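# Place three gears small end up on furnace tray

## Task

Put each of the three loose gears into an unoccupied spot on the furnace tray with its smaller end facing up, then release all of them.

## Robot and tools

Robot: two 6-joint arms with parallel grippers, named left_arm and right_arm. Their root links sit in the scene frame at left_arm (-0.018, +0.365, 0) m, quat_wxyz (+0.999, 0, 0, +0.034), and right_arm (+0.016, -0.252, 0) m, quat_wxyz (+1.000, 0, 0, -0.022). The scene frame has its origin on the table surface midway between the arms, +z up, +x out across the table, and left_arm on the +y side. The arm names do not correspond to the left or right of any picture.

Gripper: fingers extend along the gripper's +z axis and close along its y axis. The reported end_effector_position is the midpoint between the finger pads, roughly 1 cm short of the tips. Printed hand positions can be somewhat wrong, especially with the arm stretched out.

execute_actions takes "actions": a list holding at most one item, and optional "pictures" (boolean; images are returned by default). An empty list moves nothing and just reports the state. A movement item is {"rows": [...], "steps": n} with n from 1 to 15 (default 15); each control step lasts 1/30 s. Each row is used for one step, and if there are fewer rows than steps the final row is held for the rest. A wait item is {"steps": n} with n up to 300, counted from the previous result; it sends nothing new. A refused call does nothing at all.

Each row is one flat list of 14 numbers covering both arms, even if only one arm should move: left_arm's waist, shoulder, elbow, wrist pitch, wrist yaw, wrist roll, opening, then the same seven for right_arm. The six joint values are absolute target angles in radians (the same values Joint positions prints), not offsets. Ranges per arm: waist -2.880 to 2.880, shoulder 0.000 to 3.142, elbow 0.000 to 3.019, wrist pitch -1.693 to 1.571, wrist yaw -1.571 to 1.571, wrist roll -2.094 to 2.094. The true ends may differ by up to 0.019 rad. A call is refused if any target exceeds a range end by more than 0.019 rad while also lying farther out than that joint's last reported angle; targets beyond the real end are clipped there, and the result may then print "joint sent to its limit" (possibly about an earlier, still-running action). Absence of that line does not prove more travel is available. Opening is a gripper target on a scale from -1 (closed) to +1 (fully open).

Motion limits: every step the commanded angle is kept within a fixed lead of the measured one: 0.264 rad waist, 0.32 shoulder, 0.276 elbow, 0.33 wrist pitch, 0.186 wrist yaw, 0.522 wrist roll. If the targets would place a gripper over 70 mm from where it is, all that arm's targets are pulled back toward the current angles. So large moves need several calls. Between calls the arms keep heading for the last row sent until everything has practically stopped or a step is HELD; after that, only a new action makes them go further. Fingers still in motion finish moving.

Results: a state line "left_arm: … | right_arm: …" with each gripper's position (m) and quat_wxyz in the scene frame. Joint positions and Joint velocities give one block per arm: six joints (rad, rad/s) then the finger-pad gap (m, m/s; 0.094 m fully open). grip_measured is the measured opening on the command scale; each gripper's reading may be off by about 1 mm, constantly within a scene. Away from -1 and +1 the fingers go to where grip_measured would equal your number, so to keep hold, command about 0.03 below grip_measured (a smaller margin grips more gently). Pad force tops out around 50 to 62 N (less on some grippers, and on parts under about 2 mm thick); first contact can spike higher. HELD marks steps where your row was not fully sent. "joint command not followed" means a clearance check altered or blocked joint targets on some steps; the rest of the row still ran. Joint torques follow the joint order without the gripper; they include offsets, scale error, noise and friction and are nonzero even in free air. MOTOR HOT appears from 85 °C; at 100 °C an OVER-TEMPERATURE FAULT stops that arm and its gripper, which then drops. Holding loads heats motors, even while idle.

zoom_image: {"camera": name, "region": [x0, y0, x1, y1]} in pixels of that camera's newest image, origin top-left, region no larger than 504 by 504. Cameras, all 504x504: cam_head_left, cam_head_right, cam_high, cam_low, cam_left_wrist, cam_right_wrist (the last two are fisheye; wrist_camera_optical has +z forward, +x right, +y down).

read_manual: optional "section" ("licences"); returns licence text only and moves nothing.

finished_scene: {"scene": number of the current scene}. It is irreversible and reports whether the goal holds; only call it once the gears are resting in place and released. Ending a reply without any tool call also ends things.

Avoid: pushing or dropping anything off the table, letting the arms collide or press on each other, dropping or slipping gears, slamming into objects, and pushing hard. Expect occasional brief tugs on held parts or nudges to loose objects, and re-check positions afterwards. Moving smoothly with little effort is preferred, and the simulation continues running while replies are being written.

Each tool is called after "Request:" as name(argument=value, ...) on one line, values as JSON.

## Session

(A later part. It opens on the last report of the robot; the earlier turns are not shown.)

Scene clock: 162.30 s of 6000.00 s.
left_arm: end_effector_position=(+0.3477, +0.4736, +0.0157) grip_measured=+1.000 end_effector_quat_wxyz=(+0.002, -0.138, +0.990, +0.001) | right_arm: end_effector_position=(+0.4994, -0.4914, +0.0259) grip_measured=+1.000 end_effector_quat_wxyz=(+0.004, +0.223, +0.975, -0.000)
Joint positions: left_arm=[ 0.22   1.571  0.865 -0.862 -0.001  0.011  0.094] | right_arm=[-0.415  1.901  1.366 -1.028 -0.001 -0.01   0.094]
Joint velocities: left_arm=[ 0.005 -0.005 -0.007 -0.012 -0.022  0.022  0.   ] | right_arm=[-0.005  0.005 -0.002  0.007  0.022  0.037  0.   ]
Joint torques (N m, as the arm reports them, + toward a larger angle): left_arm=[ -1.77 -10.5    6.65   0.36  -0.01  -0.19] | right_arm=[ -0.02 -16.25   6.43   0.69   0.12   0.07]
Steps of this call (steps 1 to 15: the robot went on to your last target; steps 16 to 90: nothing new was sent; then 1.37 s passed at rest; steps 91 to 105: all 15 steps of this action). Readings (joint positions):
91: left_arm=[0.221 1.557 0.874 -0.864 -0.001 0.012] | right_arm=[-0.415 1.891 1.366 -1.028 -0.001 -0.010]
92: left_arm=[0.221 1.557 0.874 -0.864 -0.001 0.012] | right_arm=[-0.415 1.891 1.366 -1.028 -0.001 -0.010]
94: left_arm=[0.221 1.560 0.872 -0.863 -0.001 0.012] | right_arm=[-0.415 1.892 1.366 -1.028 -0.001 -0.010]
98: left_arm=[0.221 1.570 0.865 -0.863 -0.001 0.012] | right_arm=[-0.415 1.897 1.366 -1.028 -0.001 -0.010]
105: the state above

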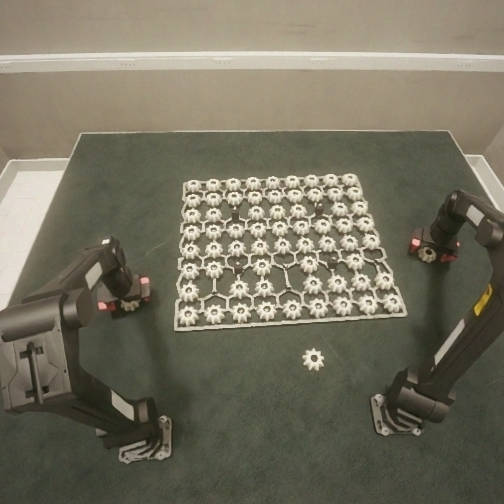

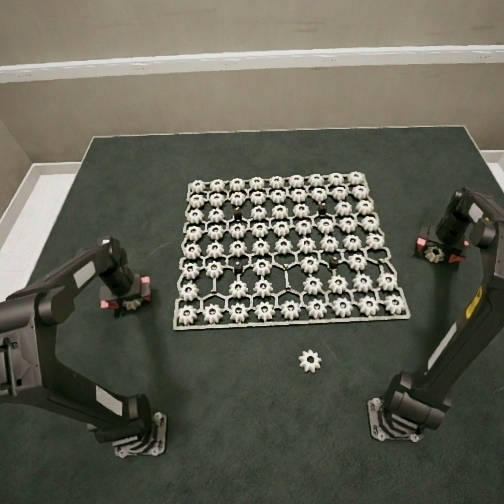

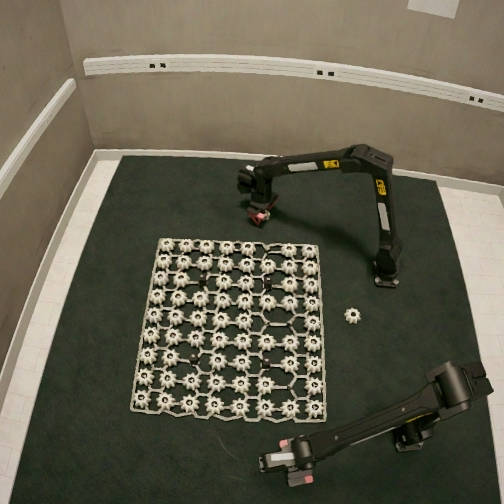

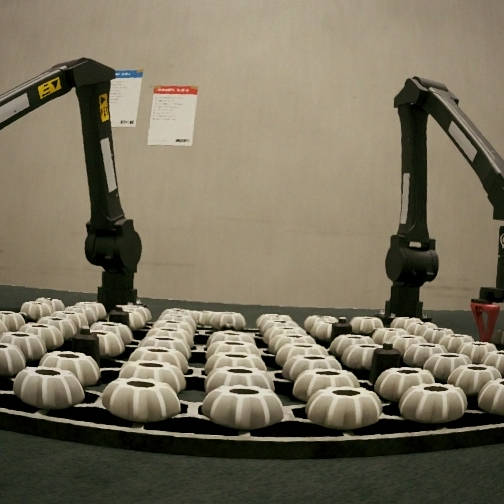

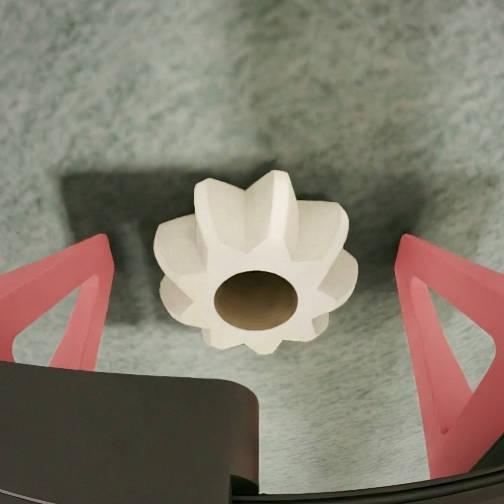

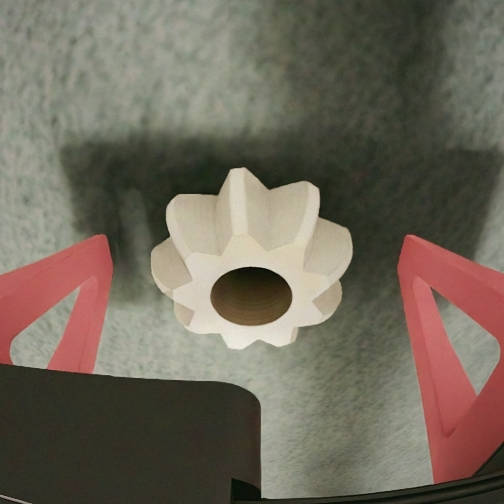

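Request:
execute_actions(actions=[{"rows": [[0.214,1.597,0.861,-0.855,0,0,0.9,-0.407,1.941,1.354,-1.016,0,0,0.9],[0.214,1.597,0.861,-0.855,0,0,0.8,-0.407,1.945,1.352,-1.016,0,0,0.8],[0.214,1.597,0.861,-0.855,0,0,0.7,-0.407,1.945,1.352,-1.016,0,0,0.7],[0.214,1.597,0.861,-0.855,0,0,0.6,-0.407,1.945,1.352,-1.016,0,0,0.6],[0.214,1.597,0.861,-0.855,0,0,0.5,-0.407,1.945,1.352,-1.016,0,0,0.5],[0.214,1.597,0.861,-0.855,0,0,0.42,-0.407,1.945,1.352,-1.016,0,0,0.45],[0.214,1.597,0.861,-0.855,0,0,0.36,-0.407,1.945,1.352,-1.016,0,0,0.4],[0.214,1.597,0.861,-0.855,0,0,0.31,-0.407,1.945,1.352,-1.016,0,0,0.35],[0.214,1.597,0.861,-0.855,0,0,0.27,-0.407,1.945,1.352,-1.016,0,0,0.3],[0.214,1.597,0.861,-0.855,0,0,0.23,-0.407,1.945,1.352,-1.016,0,0,0.26],[0.214,1.597,0.861,-0.855,0,0,0.20,-0.407,1.945,1.352,-1.016,0,0,0.22],[0.214,1.597,0.861,-0.855,0,0,0.17,-0.407,1.945,1.352,-1.016,0,0,0.18],[0.214,1.597,0.861,-0.855,0,0,0.15,-0.407,1.945,1.352,-1.016,0,0,0.15]], "steps": 15}])

Scene clock: 171.47 s of 6000.00 s.
left_arm: end_effector_position=(+0.3477, +0.4736, +0.0157) grip_measured=+0.203 end_effector_quat_wxyz=(+0.002, -0.138, +0.990, +0.001) | right_arm: end_effector_position=(+0.4985, -0.4895, +0.0215) grip_measured=+0.205 end_effector_quat_wxyz=(-0.001, +0.222, +0.975, +0.001)
Joint positions: left_arm=[ 0.22   1.571  0.865 -0.862 -0.001  0.011  0.056] | right_arm=[-0.413  1.908  1.363 -1.027 -0.002 -0.01   0.057]
Joint velocities: left_arm=[ 0.005  0.015  0.017  0.012  0.007 -0.037 -0.001] | right_arm=[-0.015  0.015 -0.002 -0.002 -0.051  0.007  0.001]
Joint torques (N m, as the arm reports them, + toward a larger angle): left_arm=[ -1.92 -10.37   6.65   0.36   0.01  -0.17] | right_arm=[ -0.11 -16.12   6.24   0.64   0.18   0.06]
Steps of this call (steps 1 to 15: the robot went on to your last target; steps 16 to 90: nothing new was sent; then 5.67 s passed at rest; steps 91 to 105: all 15 steps of this action). Readings (joint positions):
91: left_arm=[0.220 1.571 0.865 -0.862 -0.002 0.011] | right_arm=[-0.415 1.901 1.366 -1.028 -0.001 -0.010]
92: left_arm=[0.220 1.571 0.865 -0.862 -0.002 0.011] | right_arm=[-0.415 1.902 1.366 -1.028 -0.001 -0.010]
94: left_arm=[0.220 1.571 0.865 -0.862 -0.002 0.011] | right_arm=[-0.415 1.903 1.366 -1.028 -0.001 -0.010]
98: left_arm=[0.220 1.571 0.865 -0.862 -0.002 0.011] | right_arm=[-0.415 1.908 1.364 -1.028 -0.001 -0.010]
105: the state above

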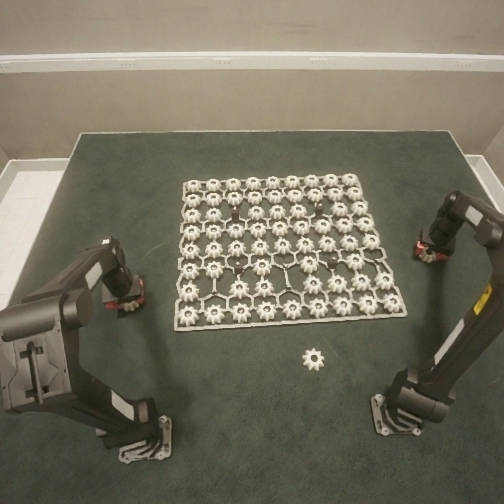

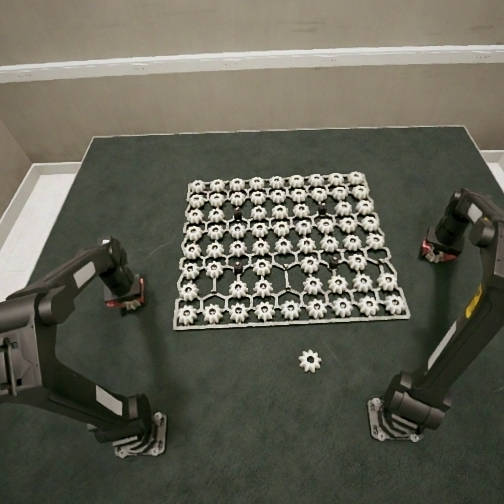

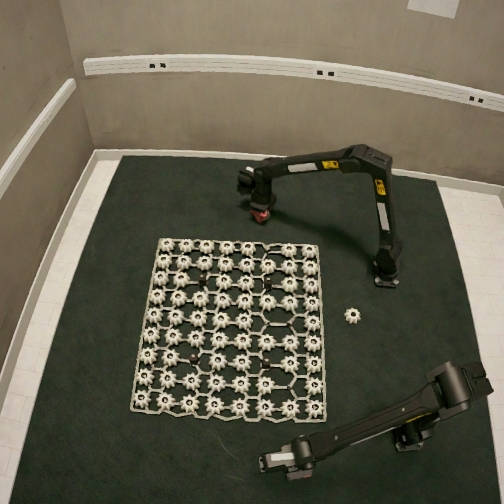

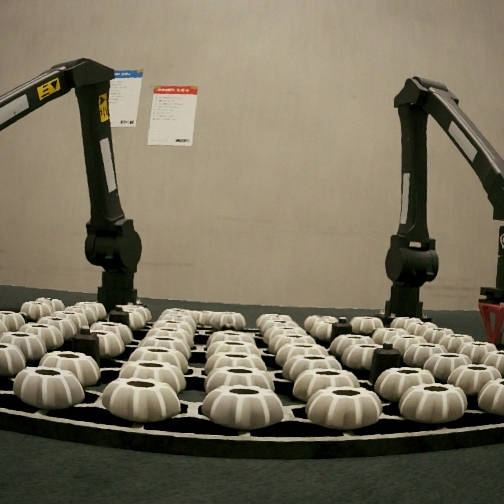

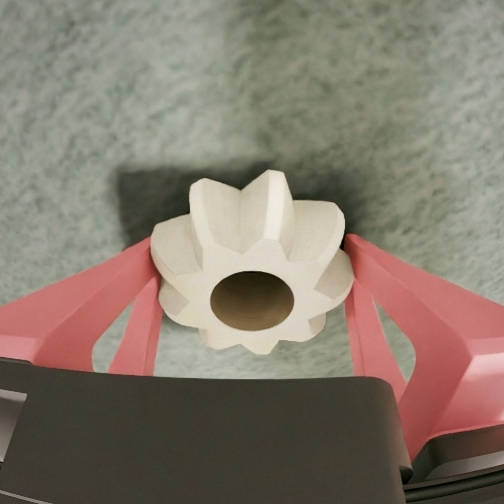

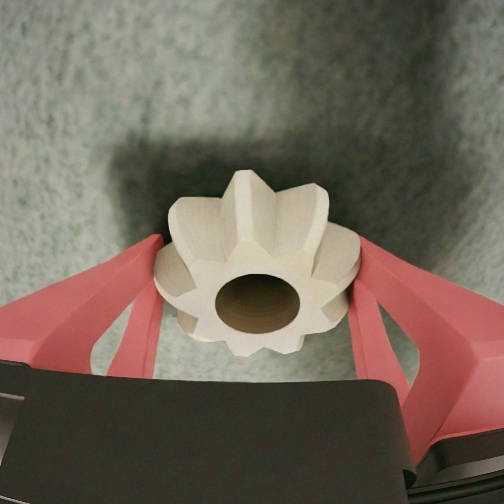

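Request:
execute_actions(actions=[{"rows": [[0.214,1.585,0.880,-0.862,0,0,0.16,-0.407,1.915,1.365,-1.025,0,0,0.16],[0.214,1.577,0.900,-0.875,0,0,0.16,-0.407,1.895,1.365,-1.035,0,0,0.16],[0.214,1.570,0.922,-0.895,0,0,0.16,-0.407,1.872,1.362,-1.048,0,0,0.16],[0.214,1.563,0.948,-0.922,0,0,0.16,-0.407,1.845,1.356,-1.065,0,0,0.16],[0.214,1.556,0.978,-0.955,0,0,0.16,-0.407,1.815,1.348,-1.085,0,0,0.16],[0.214,1.549,1.010,-0.993,0,0,0.16,-0.407,1.782,1.338,-1.107,0,0,0.16],[0.214,1.543,1.043,-1.032,0,0,0.16,-0.407,1.748,1.327,-1.130,0,0,0.16],[0.210,1.537,1.076,-1.071,0,0,0.16,-0.405,1.714,1.315,-1.153,0,0,0.16],[0.200,1.531,1.107,-1.108,0,0,0.16,-0.400,1.682,1.304,-1.174,0,0,0.16],[0.185,1.526,1.135,-1.140,0,0,0.16,-0.391,1.652,1.294,-1.194,0,0,0.16],[0.163,1.522,1.158,-1.167,0,0,0.16,-0.378,1.626,1.285,-1.211,0,0,0.16],[0.135,1.519,1.176,-1.188,0,0,0.16,-0.362,1.605,1.278,-1.224,0,0,0.16],[0.100,1.517,1.189,-1.202,0,0,0.16,-0.342,1.589,1.273,-1.234,0,0,0.16],[0.060,1.516,1.197,-1.211,0,0,0.16,-0.320,1.579,1.269,-1.240,0,0,0.16],[0.015,1.515,1.200,-1.214,0,0,0.16,-0.295,1.575,1.268,-1.243,0,0,0.16]], "steps": 15}], pictures=false)

Request:
execute_actions(actions=[{"rows": [[-0.035,1.515,1.2,-1.214,0,0,0.16,-0.267,1.575,1.268,-1.243,0,0,0.16],[-0.087,1.515,1.2,-1.214,0,0,0.16,-0.237,1.575,1.268,-1.243,0,0,0.16],[-0.140,1.515,1.2,-1.214,0,0,0.16,-0.207,1.575,1.268,-1.243,0,0,0.16],[-0.192,1.515,1.2,-1.214,0,0,0.16,-0.178,1.575,1.268,-1.243,0,0,0.16],[-0.240,1.515,1.2,-1.214,0,0,0.16,-0.150,1.575,1.268,-1.243,0,0,0.16],[-0.284,1.515,1.2,-1.214,0,0,0.16,-0.124,1.575,1.268,-1.243,0,0,0.16],[-0.322,1.515,1.2,-1.214,0,0,0.16,-0.102,1.575,1.268,-1.243,0,0,0.16],[-0.353,1.515,1.2,-1.214,0,0,0.16,-0.084,1.575,1.268,-1.243,0,0,0.16],[-0.376,1.515,1.2,-1.214,0,0,0.16,-0.071,1.575,1.268,-1.243,0,0,0.16],[-0.390,1.515,1.2,-1.214,0,0,0.16,-0.063,1.575,1.268,-1.243,0,0,0.16],[-0.396,1.515,1.2,-1.214,0,0,0.16,-0.060,1.575,1.268,-1.243,0,0,0.16]], "steps": 15}], pictures=false)

Request:
execute_actions(actions=[{"steps": 12}])

Scene clock: 202.00 s of 6000.00 s.
left_arm: end_effector_position=(+0.3947, +0.4570, +0.1004) grip_measured=+0.203 end_effector_quat_wxyz=(-0.018, -0.103, +0.994, +0.000) | right_arm: end_effector_position=(+0.4434, -0.4424, +0.1265) grip_measured=+0.205 end_effector_quat_wxyz=(-0.001, +0.203, +0.979, -0.000)
Joint positions: left_arm=[ 0.149  1.561  1.119 -1.163 -0.005  0.011  0.056] | right_arm=[-0.374  1.624  1.27  -1.219  0.001 -0.009  0.057]
Joint velocities: left_arm=[-0.796 -0.132  0.491 -0.305  0.11   0.022  0.001] | right_arm=[ 0.523 -0.894  0.007 -0.295  0.022  0.081 -0.   ]
Joint torques (N m, as the arm reports them, + toward a larger angle): left_arm=[ -4.93 -15.39  10.53  -0.54   0.16  -0.15] | right_arm=[  2.91 -15.38   7.62   0.06  -0.01   0.04]
Steps of this call (steps 1 to 15: the robot went on to your last target; steps 16 to 90: nothing new was sent; then 27.03 s passed at rest; steps 91 to 105: all 15 steps of this action). Readings (joint positions):
91: left_arm=[0.220 1.571 0.865 -0.862 -0.001 0.011] | right_arm=[-0.413 1.908 1.363 -1.027 -0.002 -0.010]
92: left_arm=[0.220 1.571 0.865 -0.862 -0.001 0.011] | right_arm=[-0.413 1.908 1.363 -1.027 -0.002 -0.010]
94: left_arm=[0.220 1.571 0.871 -0.880 -0.001 0.011] | right_arm=[-0.413 1.905 1.363 -1.033 -0.002 -0.010]
98: left_arm=[0.220 1.571 0.936 -0.998 -0.001 0.011] | right_arm=[-0.413 1.852 1.327 -1.092 -0.002 -0.010]
105: the state above

Scene clock: 202.50 s of 6000.00 s.
left_arm: end_effector_position=(+0.3752, +0.2011, +0.1192) grip_measured=+0.202 end_effector_quat_wxyz=(-0.013, +0.199, +0.980, -0.003) | right_arm: end_effector_position=(+0.4774, -0.2835, +0.1513) grip_measured=+0.205 end_effector_quat_wxyz=(+0.020, +0.030, +0.999, +0.001)
Joint positions: left_arm=[-0.459  1.543  1.151 -1.204  0.01   0.011  0.056] | right_arm=[-0.025  1.565  1.265 -1.232 -0.004 -0.009  0.057]
Joint velocities: left_arm=[-0.044  0.005 -0.002 -0.042 -0.007 -0.007 -0.   ] | right_arm=[-0.132 -0.015 -0.007 -0.007 -0.051 -0.037  0.001]
Joint torques (N m, as the arm reports them, + toward a larger angle): left_arm=[  2.9  -15.4   12.18  -0.27  -0.45  -0.17] | right_arm=[ -2.28 -14.06   8.18  -0.14   0.24   0.06]
Steps of this call (steps 1 to 15: all 15 steps of this action). Readings (joint positions):
1: left_arm=[0.119 1.556 1.132 -1.171 -0.006 0.011] | right_arm=[-0.353 1.597 1.270 -1.226 0.002 -0.009]
2: left_arm=[0.082 1.552 1.141 -1.176 -0.006 0.011] | right_arm=[-0.327 1.574 1.270 -1.228 0.002 -0.009]
4: left_arm=[-0.005 1.544 1.149 -1.181 -0.006 0.011] | right_arm=[-0.264 1.550 1.270 -1.230 0.002 -0.009]
8: left_arm=[-0.211 1.543 1.149 -1.190 -0.005 0.011] | right_arm=[-0.121 1.555 1.269 -1.231 0.001 -0.009]
15: the state above

Scene clock: 202.90 s of 6000.00 s.
left_arm: end_effector_position=(+0.3860, +0.2314, +0.1192) grip_measured=+0.202 end_effector_quat_wxyz=(-0.013, +0.164, +0.986, +0.003) | right_arm: end_effector_position=(+0.4758, -0.3008, +0.1513) grip_measured=+0.205 end_effector_quat_wxyz=(+0.020, +0.049, +0.999, +0.000)
Joint positions: left_arm=[-0.388  1.543  1.151 -1.206 -0.001  0.011  0.056] | right_arm=[-0.062  1.565  1.265 -1.232 -0.002 -0.009  0.057]
Joint velocities: left_arm=[-0.024 -0.015 -0.017 -0.007  0.051  0.051 -0.   ] | right_arm=[-0.015  0.005  0.007 -0.012  0.022  0.022 -0.001]
Joint torques (N m, as the arm reports them, + toward a larger angle): left_arm=[ -1.89 -15.56  12.24  -0.33  -0.03  -0.16] | right_arm=[ -0.7  -14.02   8.2   -0.13   0.17   0.05]
Steps of this call (steps 1 to 12: the robot went on to your last target). Readings (joint positions):
1: left_arm=[-0.457 1.543 1.151 -1.205 0.009 0.011] | right_arm=[-0.029 1.565 1.265 -1.232 -0.004 -0.009]
2: left_arm=[-0.449 1.543 1.151 -1.206 0.008 0.011] | right_arm=[-0.036 1.565 1.265 -1.232 -0.004 -0.009]
4: left_arm=[-0.424 1.543 1.151 -1.206 0.004 0.011] | right_arm=[-0.048 1.565 1.265 -1.232 -0.003 -0.009]
8: left_arm=[-0.388 1.543 1.151 -1.206 -0.001 0.011] | right_arm=[-0.062 1.565 1.265 -1.232 -0.002 -0.009]
12: the state above

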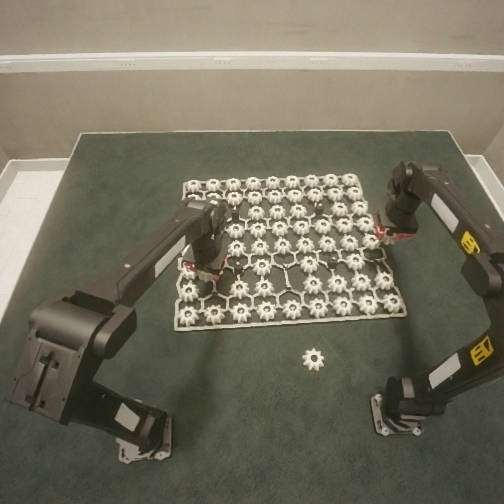

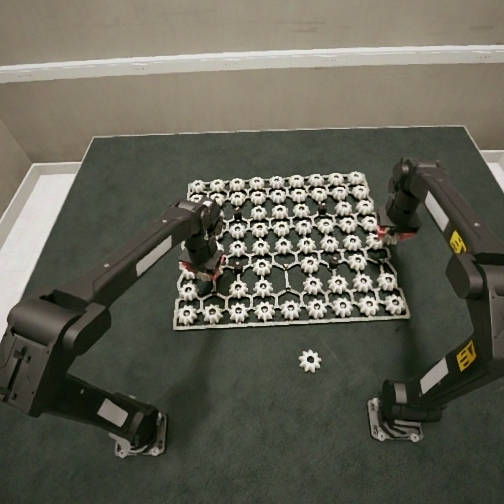

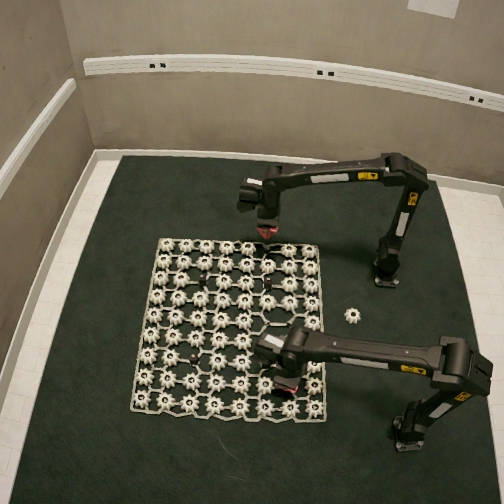

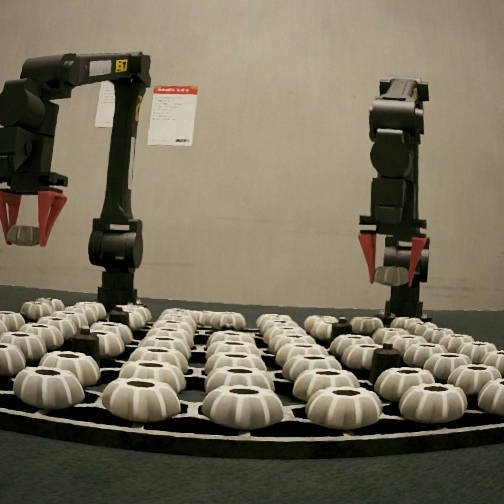

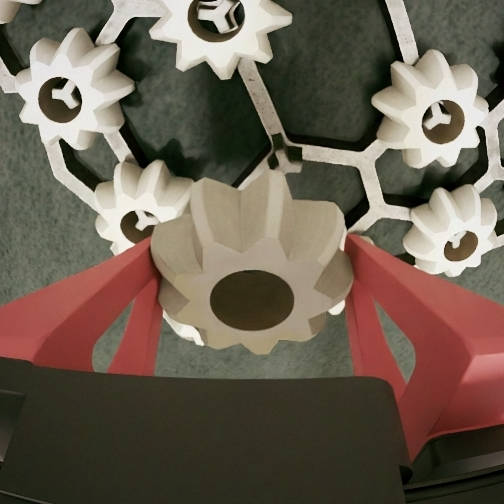

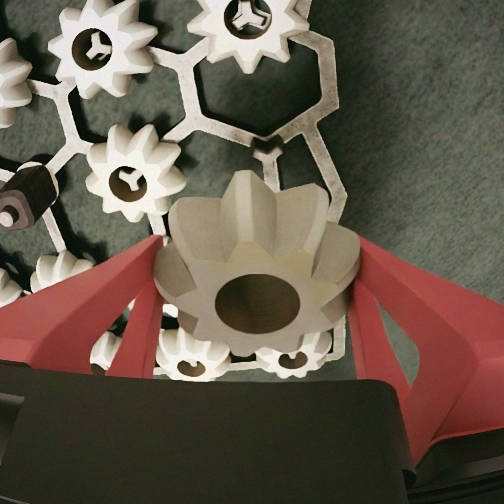

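Request:
zoom_image(camera="cam_left_wrist", region=[230, 100, 350, 200])

Request:
zoom_image(camera="cam_right_wrist", region=[210, 100, 330, 200])

Region (230, 100, 350, 200) of cam_left_wrist's 504x504 image, scaled by 4.200, with more detail than that image has.

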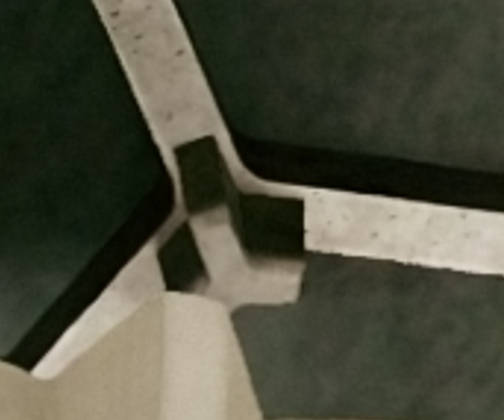

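Region (210, 100, 330, 200) of cam_right_wrist's 504x504 image, scaled by 4.200, with more detail than that image has.

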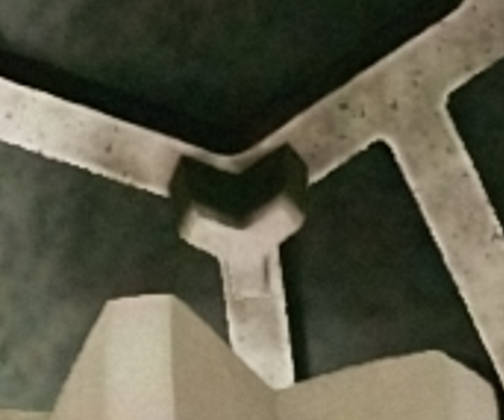

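Request:
execute_actions(actions=[{"rows": [[-0.399,1.535,1.175,-1.200,0,0.03,0.16,-0.063,1.582,1.262,-1.228,0,0.04,0.16],[-0.402,1.552,1.155,-1.188,0,0.06,0.16,-0.065,1.589,1.252,-1.215,0,0.09,0.16],[-0.405,1.560,1.142,-1.173,0,0.10,0.16,-0.067,1.596,1.242,-1.200,0,0.14,0.16],[-0.408,1.564,1.130,-1.157,0,0.14,0.16,-0.069,1.604,1.231,-1.185,0,0.20,0.16],[-0.411,1.567,1.118,-1.141,0,0.18,0.16,-0.071,1.612,1.220,-1.170,0,0.26,0.16],[-0.414,1.570,1.106,-1.125,0,0.22,0.16,-0.073,1.619,1.209,-1.155,0,0.32,0.16],[-0.417,1.573,1.094,-1.109,0,0.26,0.16,-0.075,1.626,1.198,-1.140,0,0.38,0.16],[-0.420,1.576,1.082,-1.093,0,0.30,0.16,-0.076,1.633,1.187,-1.125,0,0.44,0.16],[-0.423,1.579,1.070,-1.077,0,0.33,0.16,-0.077,1.640,1.176,-1.110,0,0.49,0.16],[-0.425,1.582,1.058,-1.061,0,0.36,0.16,-0.078,1.647,1.165,-1.095,0,0.53,0.16],[-0.427,1.585,1.047,-1.046,0,0.38,0.16,-0.079,1.654,1.155,-1.080,0,0.56,0.16],[-0.429,1.588,1.036,-1.031,0,0.40,0.16,-0.080,1.661,1.145,-1.066,0,0.58,0.16],[-0.430,1.591,1.027,-1.018,0,0.41,0.16,-0.081,1.667,1.136,-1.054,0,0.60,0.16],[-0.431,1.593,1.020,-1.008,0,0.41,0.16,-0.082,1.672,1.129,-1.044,0,0.60,0.16],[-0.432,1.594,1.015,-1.002,0,0.41,0.16,-0.082,1.675,1.125,-1.038,0,0.60,0.16]], "steps": 15}], pictures=false)

Request:
execute_actions(actions=[{"steps": 15}])

Scene clock: 251.27 s of 6000.00 s.
left_arm: end_effector_position=(+0.3663, +0.2214, +0.0581) grip_measured=+0.202 end_effector_quat_wxyz=(-0.012, +0.339, +0.941, +0.001) | right_arm: end_effector_position=(+0.4599, -0.3044, +0.0636) grip_measured=+0.205 end_effector_quat_wxyz=(-0.013, +0.302, +0.953, -0.001)
Joint positions: left_arm=[-0.426  1.581  1.016 -1.03  -0.001  0.335  0.056] | right_arm=[-0.073  1.659  1.131 -1.068 -0.002  0.496  0.057]
Joint velocities: left_arm=[-0.044  0.171 -0.256  0.286  0.007  0.344 -0.001] | right_arm=[-0.034  0.249 -0.256  0.261  0.051  0.637  0.   ]
Joint torques (N m, as the arm reports them, + toward a larger angle): left_arm=[ -1.49 -13.05   8.79   0.35   0.02   0.01] | right_arm=[ -1.   -15.04   7.8    0.47   0.24   0.06]
Steps of this call (steps 1 to 30: the robot went on to your last target; steps 31 to 90: nothing new was sent; then 44.87 s passed at rest; steps 91 to 105: all 15 steps of this action). Readings (joint positions):
91: left_arm=[-0.390 1.543 1.151 -1.206 -0.001 0.012] | right_arm=[-0.062 1.565 1.265 -1.232 -0.002 -0.003]
92: left_arm=[-0.390 1.543 1.150 -1.204 -0.001 0.017] | right_arm=[-0.062 1.565 1.264 -1.231 -0.002 0.011]
94: left_arm=[-0.392 1.543 1.143 -1.188 -0.001 0.047] | right_arm=[-0.062 1.566 1.254 -1.217 -0.002 0.061]
98: left_arm=[-0.404 1.547 1.103 -1.129 -0.001 0.155] | right_arm=[-0.063 1.586 1.214 -1.164 -0.002 0.227]
105: the state above

Scene clock: 251.77 s of 6000.00 s.
left_arm: end_effector_position=(+0.3634, +0.2222, +0.0508) grip_measured=+0.202 end_effector_quat_wxyz=(-0.016, +0.367, +0.930, +0.001) | right_arm: end_effector_position=(+0.4569, -0.3049, +0.0540) grip_measured=+0.205 end_effector_quat_wxyz=(-0.018, +0.345, +0.938, -0.002)
Joint positions: left_arm=[-0.427  1.59   1.003 -1.016 -0.002  0.394  0.056] | right_arm=[-0.076  1.672  1.118 -1.054 -0.003  0.584  0.057]
Joint velocities: left_arm=[-0.005 -0.024  0.017 -0.002 -0.051  0.051  0.   ] | right_arm=[ 0.005  0.005  0.007  0.002  0.007  0.051 -0.001]
Joint torques (N m, as the arm reports them, + toward a larger angle): left_arm=[ -1.83 -12.87   8.46   0.58   0.08   0.05] | right_arm=[ -1.   -15.16   7.46   0.74   0.3    0.08]
Steps of this call (steps 1 to 15: the robot went on to your last target). Readings (joint positions):
1: left_arm=[-0.427 1.586 1.008 -1.023 -0.001 0.347] | right_arm=[-0.075 1.666 1.123 -1.061 -0.002 0.514]
2: left_arm=[-0.427 1.590 1.004 -1.020 -0.002 0.357] | right_arm=[-0.076 1.672 1.119 -1.059 -0.005 0.529]
4: left_arm=[-0.427 1.590 1.003 -1.018 -0.002 0.372] | right_arm=[-0.076 1.672 1.118 -1.055 -0.004 0.551]
8: left_arm=[-0.427 1.590 1.003 -1.016 -0.002 0.386] | right_arm=[-0.076 1.672 1.118 -1.054 -0.003 0.573]
15: the state above

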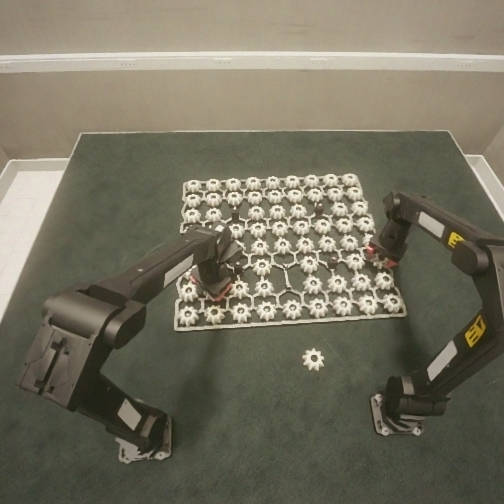

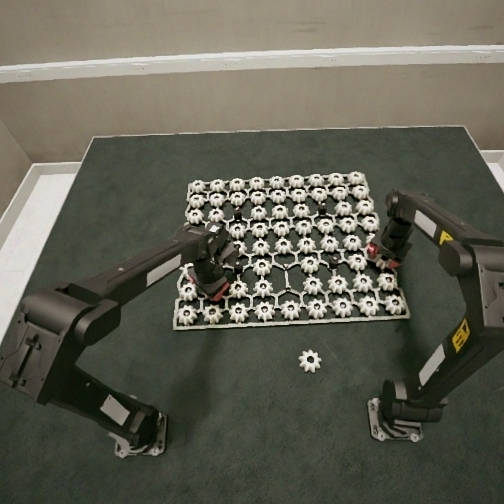

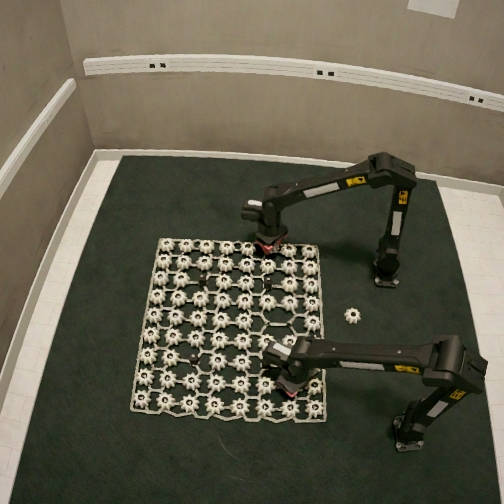

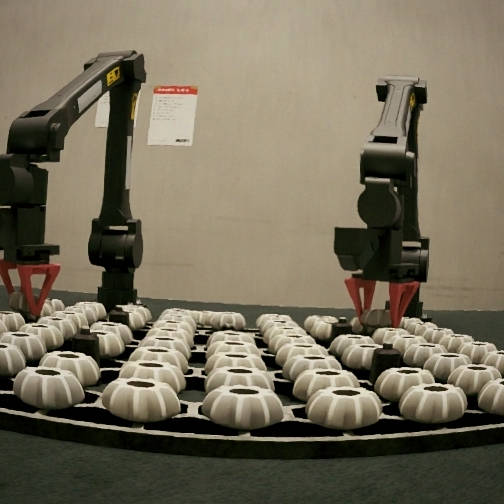

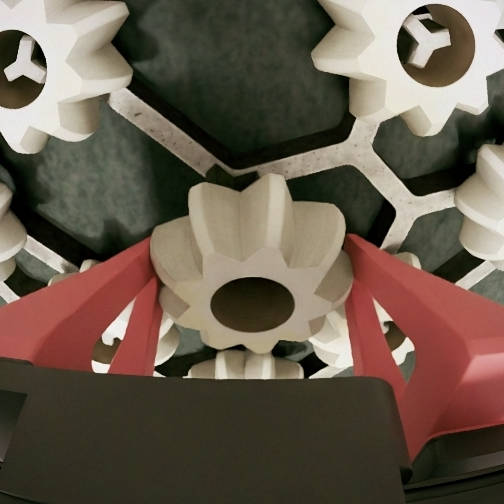

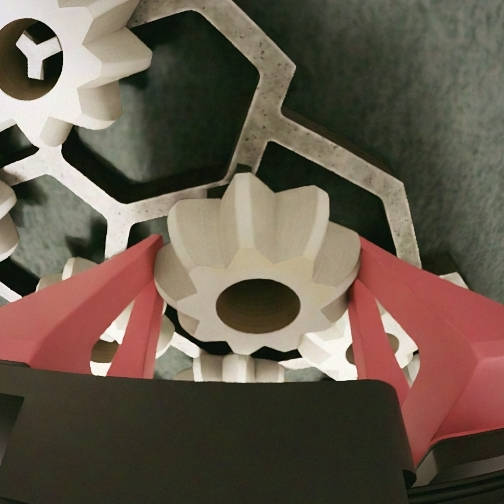

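Request:
zoom_image(camera="cam_left_wrist", region=[100, 80, 400, 260])

Request:
zoom_image(camera="cam_right_wrist", region=[100, 80, 400, 260])

Request:
zoom_image(camera="cam_low", region=[330, 270, 430, 340])

Region (100, 80, 400, 260) of cam_left_wrist's 504x504 image, scaled by 1.680, with more detail than that image has; it fills the top 302 rows of this view, and the rest is white.

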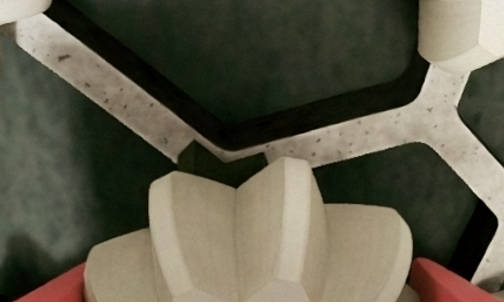

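Region (100, 80, 400, 260) of cam_right_wrist's 504x504 image, scaled by 1.680, with more detail than that image has; it fills the top 302 rows of this view, and the rest is white.

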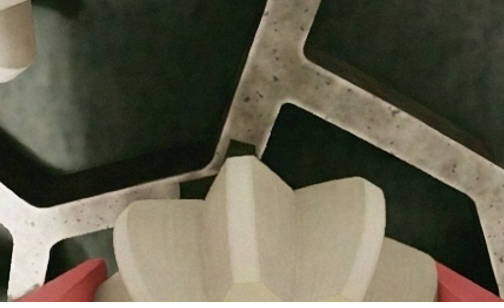

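Region (330, 270, 430, 340) of cam_low's 504x504 image, scaled by 5.040, with more detail than that image has; it fills the top 353 rows of this view, and the rest is white.

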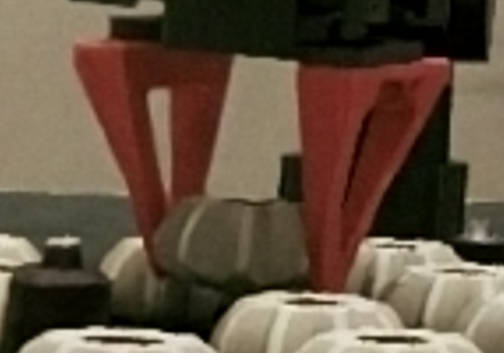

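Request:
execute_actions(actions=[{"rows": [[-0.430,1.580,1.015,-1.002,0,0.41,0.16,-0.080,1.665,1.125,-1.038,0,0.60,0.16],[-0.428,1.570,1.015,-1.002,0,0.41,0.16,-0.078,1.656,1.125,-1.038,0,0.60,0.16],[-0.426,1.562,1.015,-1.002,0,0.41,0.16,-0.076,1.649,1.125,-1.038,0,0.60,0.16],[-0.424,1.556,1.015,-1.002,0,0.41,0.16,-0.074,1.644,1.125,-1.038,0,0.60,0.16],[-0.422,1.552,1.015,-0.999,0,0.41,0.16,-0.072,1.640,1.125,-1.035,0,0.60,0.16],[-0.420,1.552,1.015,-0.995,0,0.41,0.16,-0.070,1.640,1.125,-1.031,0,0.60,0.16],[-0.417,1.552,1.015,-0.990,0,0.41,0.16,-0.068,1.640,1.125,-1.027,0,0.60,0.16],[-0.414,1.552,1.015,-0.985,0,0.41,0.16,-0.065,1.640,1.125,-1.022,0,0.60,0.16],[-0.411,1.552,1.015,-0.980,0,0.41,0.16,-0.063,1.640,1.125,-1.016,0,0.60,0.16]], "steps": 15}], pictures=false)

Request:
execute_actions(actions=[{"steps": 8}])

Scene clock: 297.93 s of 6000.00 s.
left_arm: end_effector_position=(+0.3715, +0.2236, +0.0526) grip_measured=+0.202 end_effector_quat_wxyz=(+0.000, +0.364, +0.931, +0.001) | right_arm: end_effector_position=(+0.4636, -0.3035, +0.0543) grip_measured=+0.205 end_effector_quat_wxyz=(-0.005, +0.345, +0.939, +0.001)
Joint positions: left_arm=[-0.417  1.585  1.003 -0.989 -0.002  0.397  0.056] | right_arm=[-0.071  1.671  1.118 -1.027 -0.003  0.589  0.057]
Joint velocities: left_arm=[ 0.005  0.005  0.002 -0.002  0.007 -0.081  0.   ] | right_arm=[ 0.015  0.005  0.012  0.002 -0.125 -0.022 -0.001]
Joint torques (N m, as the arm reports them, + toward a larger angle): left_arm=[ -1.09 -15.58   8.5    0.39   0.05   0.04] | right_arm=[ -0.21 -18.15   7.45   0.62   0.28   0.08]
Steps of this call (steps 1 to 15: the robot went on to your last target; steps 16 to 90: nothing new was sent; then 42.67 s passed at rest; steps 91 to 105: all 15 steps of this action). Readings (joint positions):
91: left_arm=[-0.427 1.590 1.003 -1.016 -0.002 0.396] | right_arm=[-0.076 1.672 1.118 -1.054 -0.003 0.587]
92: left_arm=[-0.427 1.589 1.003 -1.016 -0.002 0.396] | right_arm=[-0.076 1.672 1.118 -1.054 -0.003 0.587]
94: left_arm=[-0.427 1.587 1.003 -1.014 -0.002 0.396] | right_arm=[-0.076 1.671 1.118 -1.053 -0.003 0.587]
98: left_arm=[-0.427 1.585 1.003 -1.003 -0.002 0.397] | right_arm=[-0.076 1.671 1.118 -1.042 -0.003 0.588]
105: the state above

Scene clock: 298.20 s of 6000.00 s.
left_arm: end_effector_position=(+0.3716, +0.2238, +0.0526) grip_measured=+0.202 end_effector_quat_wxyz=(+0.000, +0.364, +0.931, +0.001) | right_arm: end_effector_position=(+0.4636, -0.3033, +0.0543) grip_measured=+0.205 end_effector_quat_wxyz=(-0.005, +0.345, +0.939, +0.001)
Joint positions: left_arm=[-0.417  1.585  1.003 -0.989 -0.002  0.397  0.056] | right_arm=[-0.07   1.671  1.118 -1.027 -0.003  0.589  0.057]
Joint velocities: left_arm=[-0.005 -0.015 -0.007 -0.017 -0.007  0.037  0.001] | right_arm=[ 0.005 -0.015  0.002  0.012 -0.022 -0.037 -0.   ]
Joint torques (N m, as the arm reports them, + toward a larger angle): left_arm=[ -1.34 -15.44   8.49   0.32   0.05   0.02] | right_arm=[ -0.14 -18.15   7.45   0.63   0.28   0.07]
Steps of this call (steps 1 to 8: the robot went on to your last target). Readings (joint positions):
1: left_arm=[-0.417 1.585 1.003 -0.989 -0.002 0.397] | right_arm=[-0.070 1.671 1.118 -1.027 -0.003 0.589]
2: left_arm=[-0.417 1.585 1.003 -0.989 -0.002 0.397] | right_arm=[-0.070 1.671 1.118 -1.027 -0.003 0.589]
4: left_arm=[-0.417 1.585 1.003 -0.989 -0.002 0.397] | right_arm=[-0.070 1.671 1.118 -1.027 -0.003 0.589]
8: the state above

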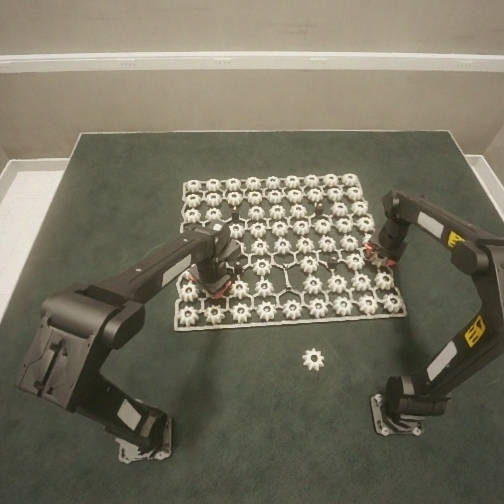

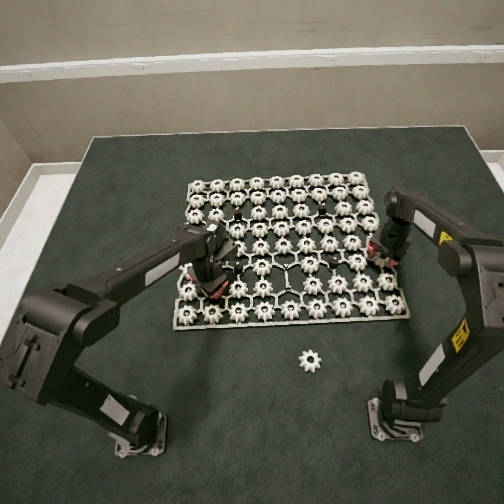

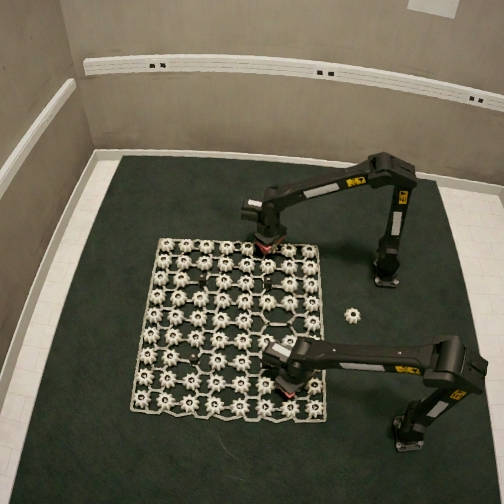

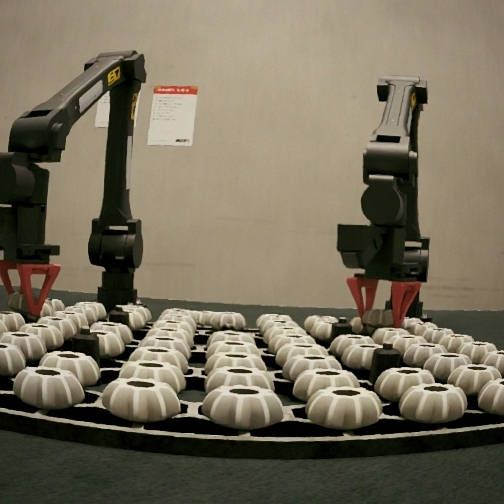

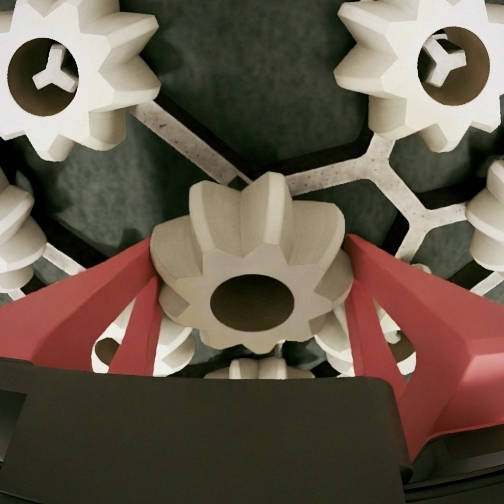

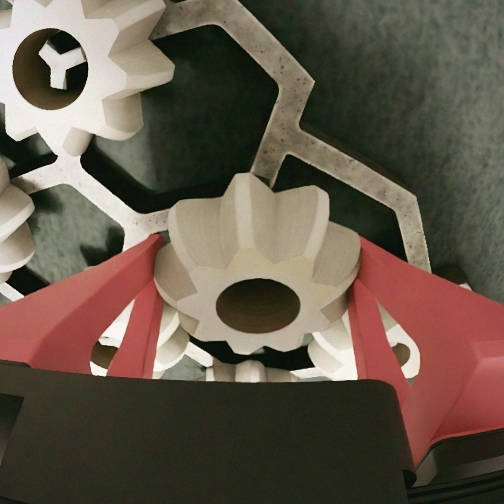

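Request:
zoom_image(camera="cam_left_wrist", region=[100, 80, 400, 260])

Request:
zoom_image(camera="cam_right_wrist", region=[100, 80, 400, 260])

Region (100, 80, 400, 260) of cam_left_wrist's 504x504 image, scaled by 1.680, with more detail than that image has; it fills the top 302 rows of this view, and the rest is white.

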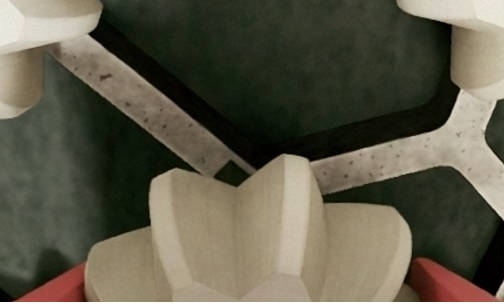

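Region (100, 80, 400, 260) of cam_right_wrist's 504x504 image, scaled by 1.680, with more detail than that image has; it fills the top 302 rows of this view, and the rest is white.

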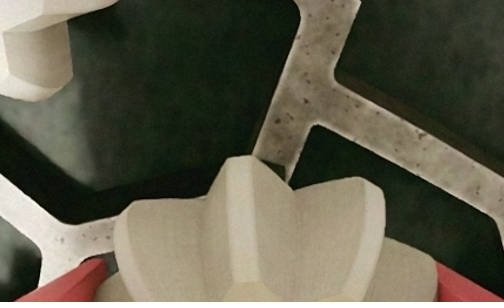

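Request:
execute_actions(actions=[{"rows": [[-0.411,1.572,1.015,-0.980,0,0.41,0.16,-0.063,1.660,1.125,-1.016,0,0.60,0.16],[-0.411,1.590,1.015,-0.979,0,0.41,0.16,-0.063,1.680,1.125,-1.016,0,0.60,0.16],[-0.411,1.602,1.015,-0.978,0,0.41,0.16,-0.063,1.694,1.125,-1.016,0,0.60,0.16],[-0.411,1.608,1.015,-0.977,0,0.41,0.16,-0.063,1.701,1.125,-1.015,0,0.60,0.16],[-0.411,1.612,1.015,-0.976,0,0.41,0.16,-0.063,1.705,1.125,-1.014,0,0.60,0.16],[-0.411,1.616,1.015,-0.974,0,0.41,0.16,-0.063,1.709,1.125,-1.013,0,0.60,0.16],[-0.411,1.620,1.015,-0.973,0,0.41,0.16,-0.063,1.712,1.125,-1.012,0,0.60,0.16],[-0.411,1.624,1.015,-0.971,0,0.41,0.16,-0.063,1.716,1.125,-1.011,0,0.60,0.16],[-0.411,1.628,1.015,-0.970,0,0.41,0.16,-0.063,1.719,1.125,-1.010,0,0.60,0.16],[-0.411,1.632,1.015,-0.968,0,0.41,0.16,-0.063,1.723,1.125,-1.009,0,0.60,0.16],[-0.411,1.636,1.015,-0.967,0,0.41,0.16,-0.063,1.726,1.125,-1.008,0,0.60,0.16],[-0.411,1.640,1.015,-0.965,0,0.41,0.16,-0.063,1.730,1.125,-1.007,0,0.60,0.16],[-0.411,1.644,1.015,-0.964,0,0.41,0.16,-0.063,1.733,1.125,-1.006,0,0.60,0.16]], "steps": 15}], pictures=false)

Request:
execute_actions(actions=[{"steps": 10}])

Scene clock: 320.93 s of 6000.00 s.
left_arm: end_effector_position=(+0.3735, +0.2224, +0.0365) grip_measured=+0.202 end_effector_quat_wxyz=(-0.008, +0.364, +0.931, -0.001) | right_arm: end_effector_position=(+0.4650, -0.3041, +0.0369) grip_measured=+0.205 end_effector_quat_wxyz=(-0.014, +0.345, +0.939, -0.003)
Joint positions: left_arm=[-0.417  1.626  1.003 -0.965  0.002  0.398  0.056] | right_arm=[-0.07   1.711  1.118 -1.008 -0.     0.589  0.057]
Joint velocities: left_arm=[-0.005  0.063 -0.007  0.042 -0.007 -0.125  0.   ] | right_arm=[-0.015  0.044  0.007  0.017  0.051 -0.007  0.001]
Joint torques (N m, as the arm reports them, + toward a larger angle): left_arm=[ -0.97 -12.61   8.26  -0.07  -0.09   0.03] | right_arm=[ -0.09 -14.26   7.23   0.05   0.15   0.07]
Steps of this call (steps 1 to 15: the robot went on to your last target; steps 16 to 90: nothing new was sent; then 19.23 s passed at rest; steps 91 to 105: all 15 steps of this action). Readings (joint positions):
91: left_arm=[-0.417 1.585 1.003 -0.989 -0.002 0.398] | right_arm=[-0.070 1.671 1.118 -1.027 -0.003 0.589]
92: left_arm=[-0.417 1.585 1.003 -0.989 -0.002 0.398] | right_arm=[-0.070 1.671 1.118 -1.027 -0.003 0.589]
94: left_arm=[-0.417 1.586 1.003 -0.988 -0.002 0.398] | right_arm=[-0.070 1.672 1.118 -1.027 -0.003 0.589]
98: left_arm=[-0.417 1.597 1.003 -0.982 -0.002 0.398] | right_arm=[-0.070 1.684 1.118 -1.022 -0.002 0.589]
105: the state above

Scene clock: 321.27 s of 6000.00 s.
left_arm: end_effector_position=(+0.3737, +0.2222, +0.0353) grip_measured=+0.202 end_effector_quat_wxyz=(-0.009, +0.364, +0.931, -0.001) | right_arm: end_effector_position=(+0.4651, -0.3041, +0.0359) grip_measured=+0.205 end_effector_quat_wxyz=(-0.015, +0.345, +0.939, -0.004)
Joint positions: left_arm=[-0.417  1.629  1.003 -0.963  0.003  0.398  0.056] | right_arm=[-0.07   1.713  1.118 -1.006  0.     0.589  0.057]
Joint velocities: left_arm=[ 0.005 -0.005  0.007 -0.012  0.022  0.037  0.   ] | right_arm=[-0.015 -0.015  0.002 -0.012 -0.007  0.022  0.   ]
Joint torques (N m, as the arm reports them, + toward a larger angle): left_arm=[ -1.09 -12.51   8.28  -0.04  -0.12   0.03] | right_arm=[  0.01 -14.05   7.23   0.15   0.14   0.07]
Steps of this call (steps 1 to 10: the robot went on to your last target). Readings (joint positions):
1: left_arm=[-0.417 1.627 1.003 -0.964 0.003 0.398] | right_arm=[-0.070 1.713 1.118 -1.007 -0.000 0.589]
2: left_arm=[-0.417 1.629 1.003 -0.964 0.003 0.398] | right_arm=[-0.070 1.713 1.118 -1.006 0.000 0.589]
4: left_arm=[-0.417 1.629 1.003 -0.963 0.003 0.398] | right_arm=[-0.070 1.713 1.118 -1.006 0.000 0.589]
8: left_arm=[-0.417 1.629 1.003 -0.963 0.003 0.398] | right_arm=[-0.070 1.713 1.118 -1.006 0.000 0.589]
10: the state above

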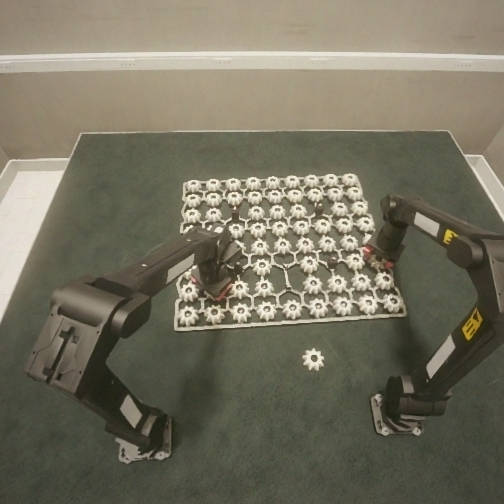

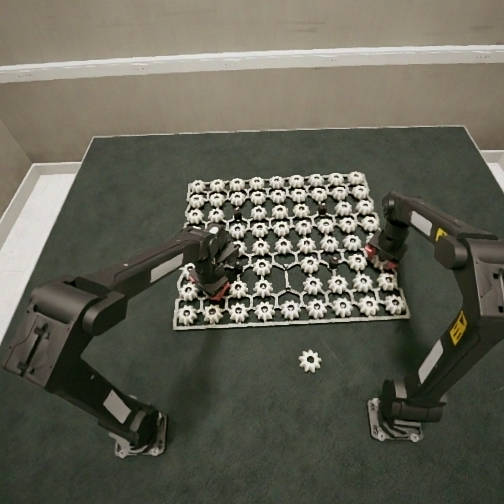

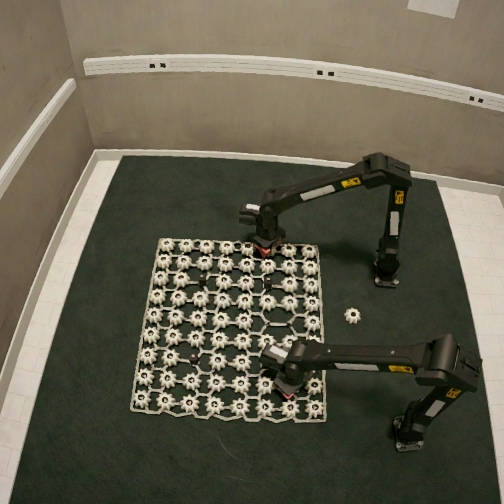

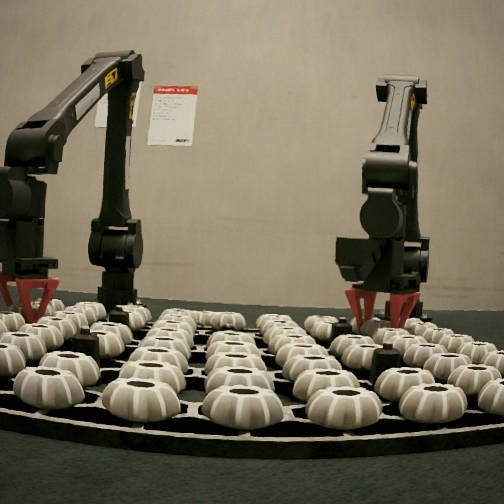

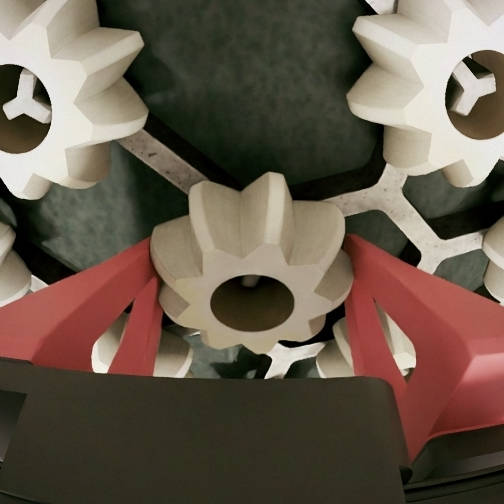

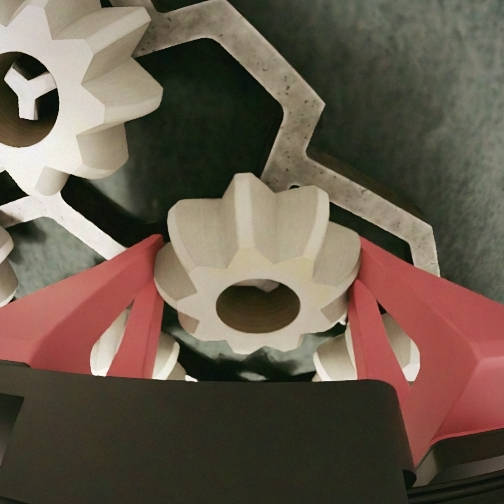

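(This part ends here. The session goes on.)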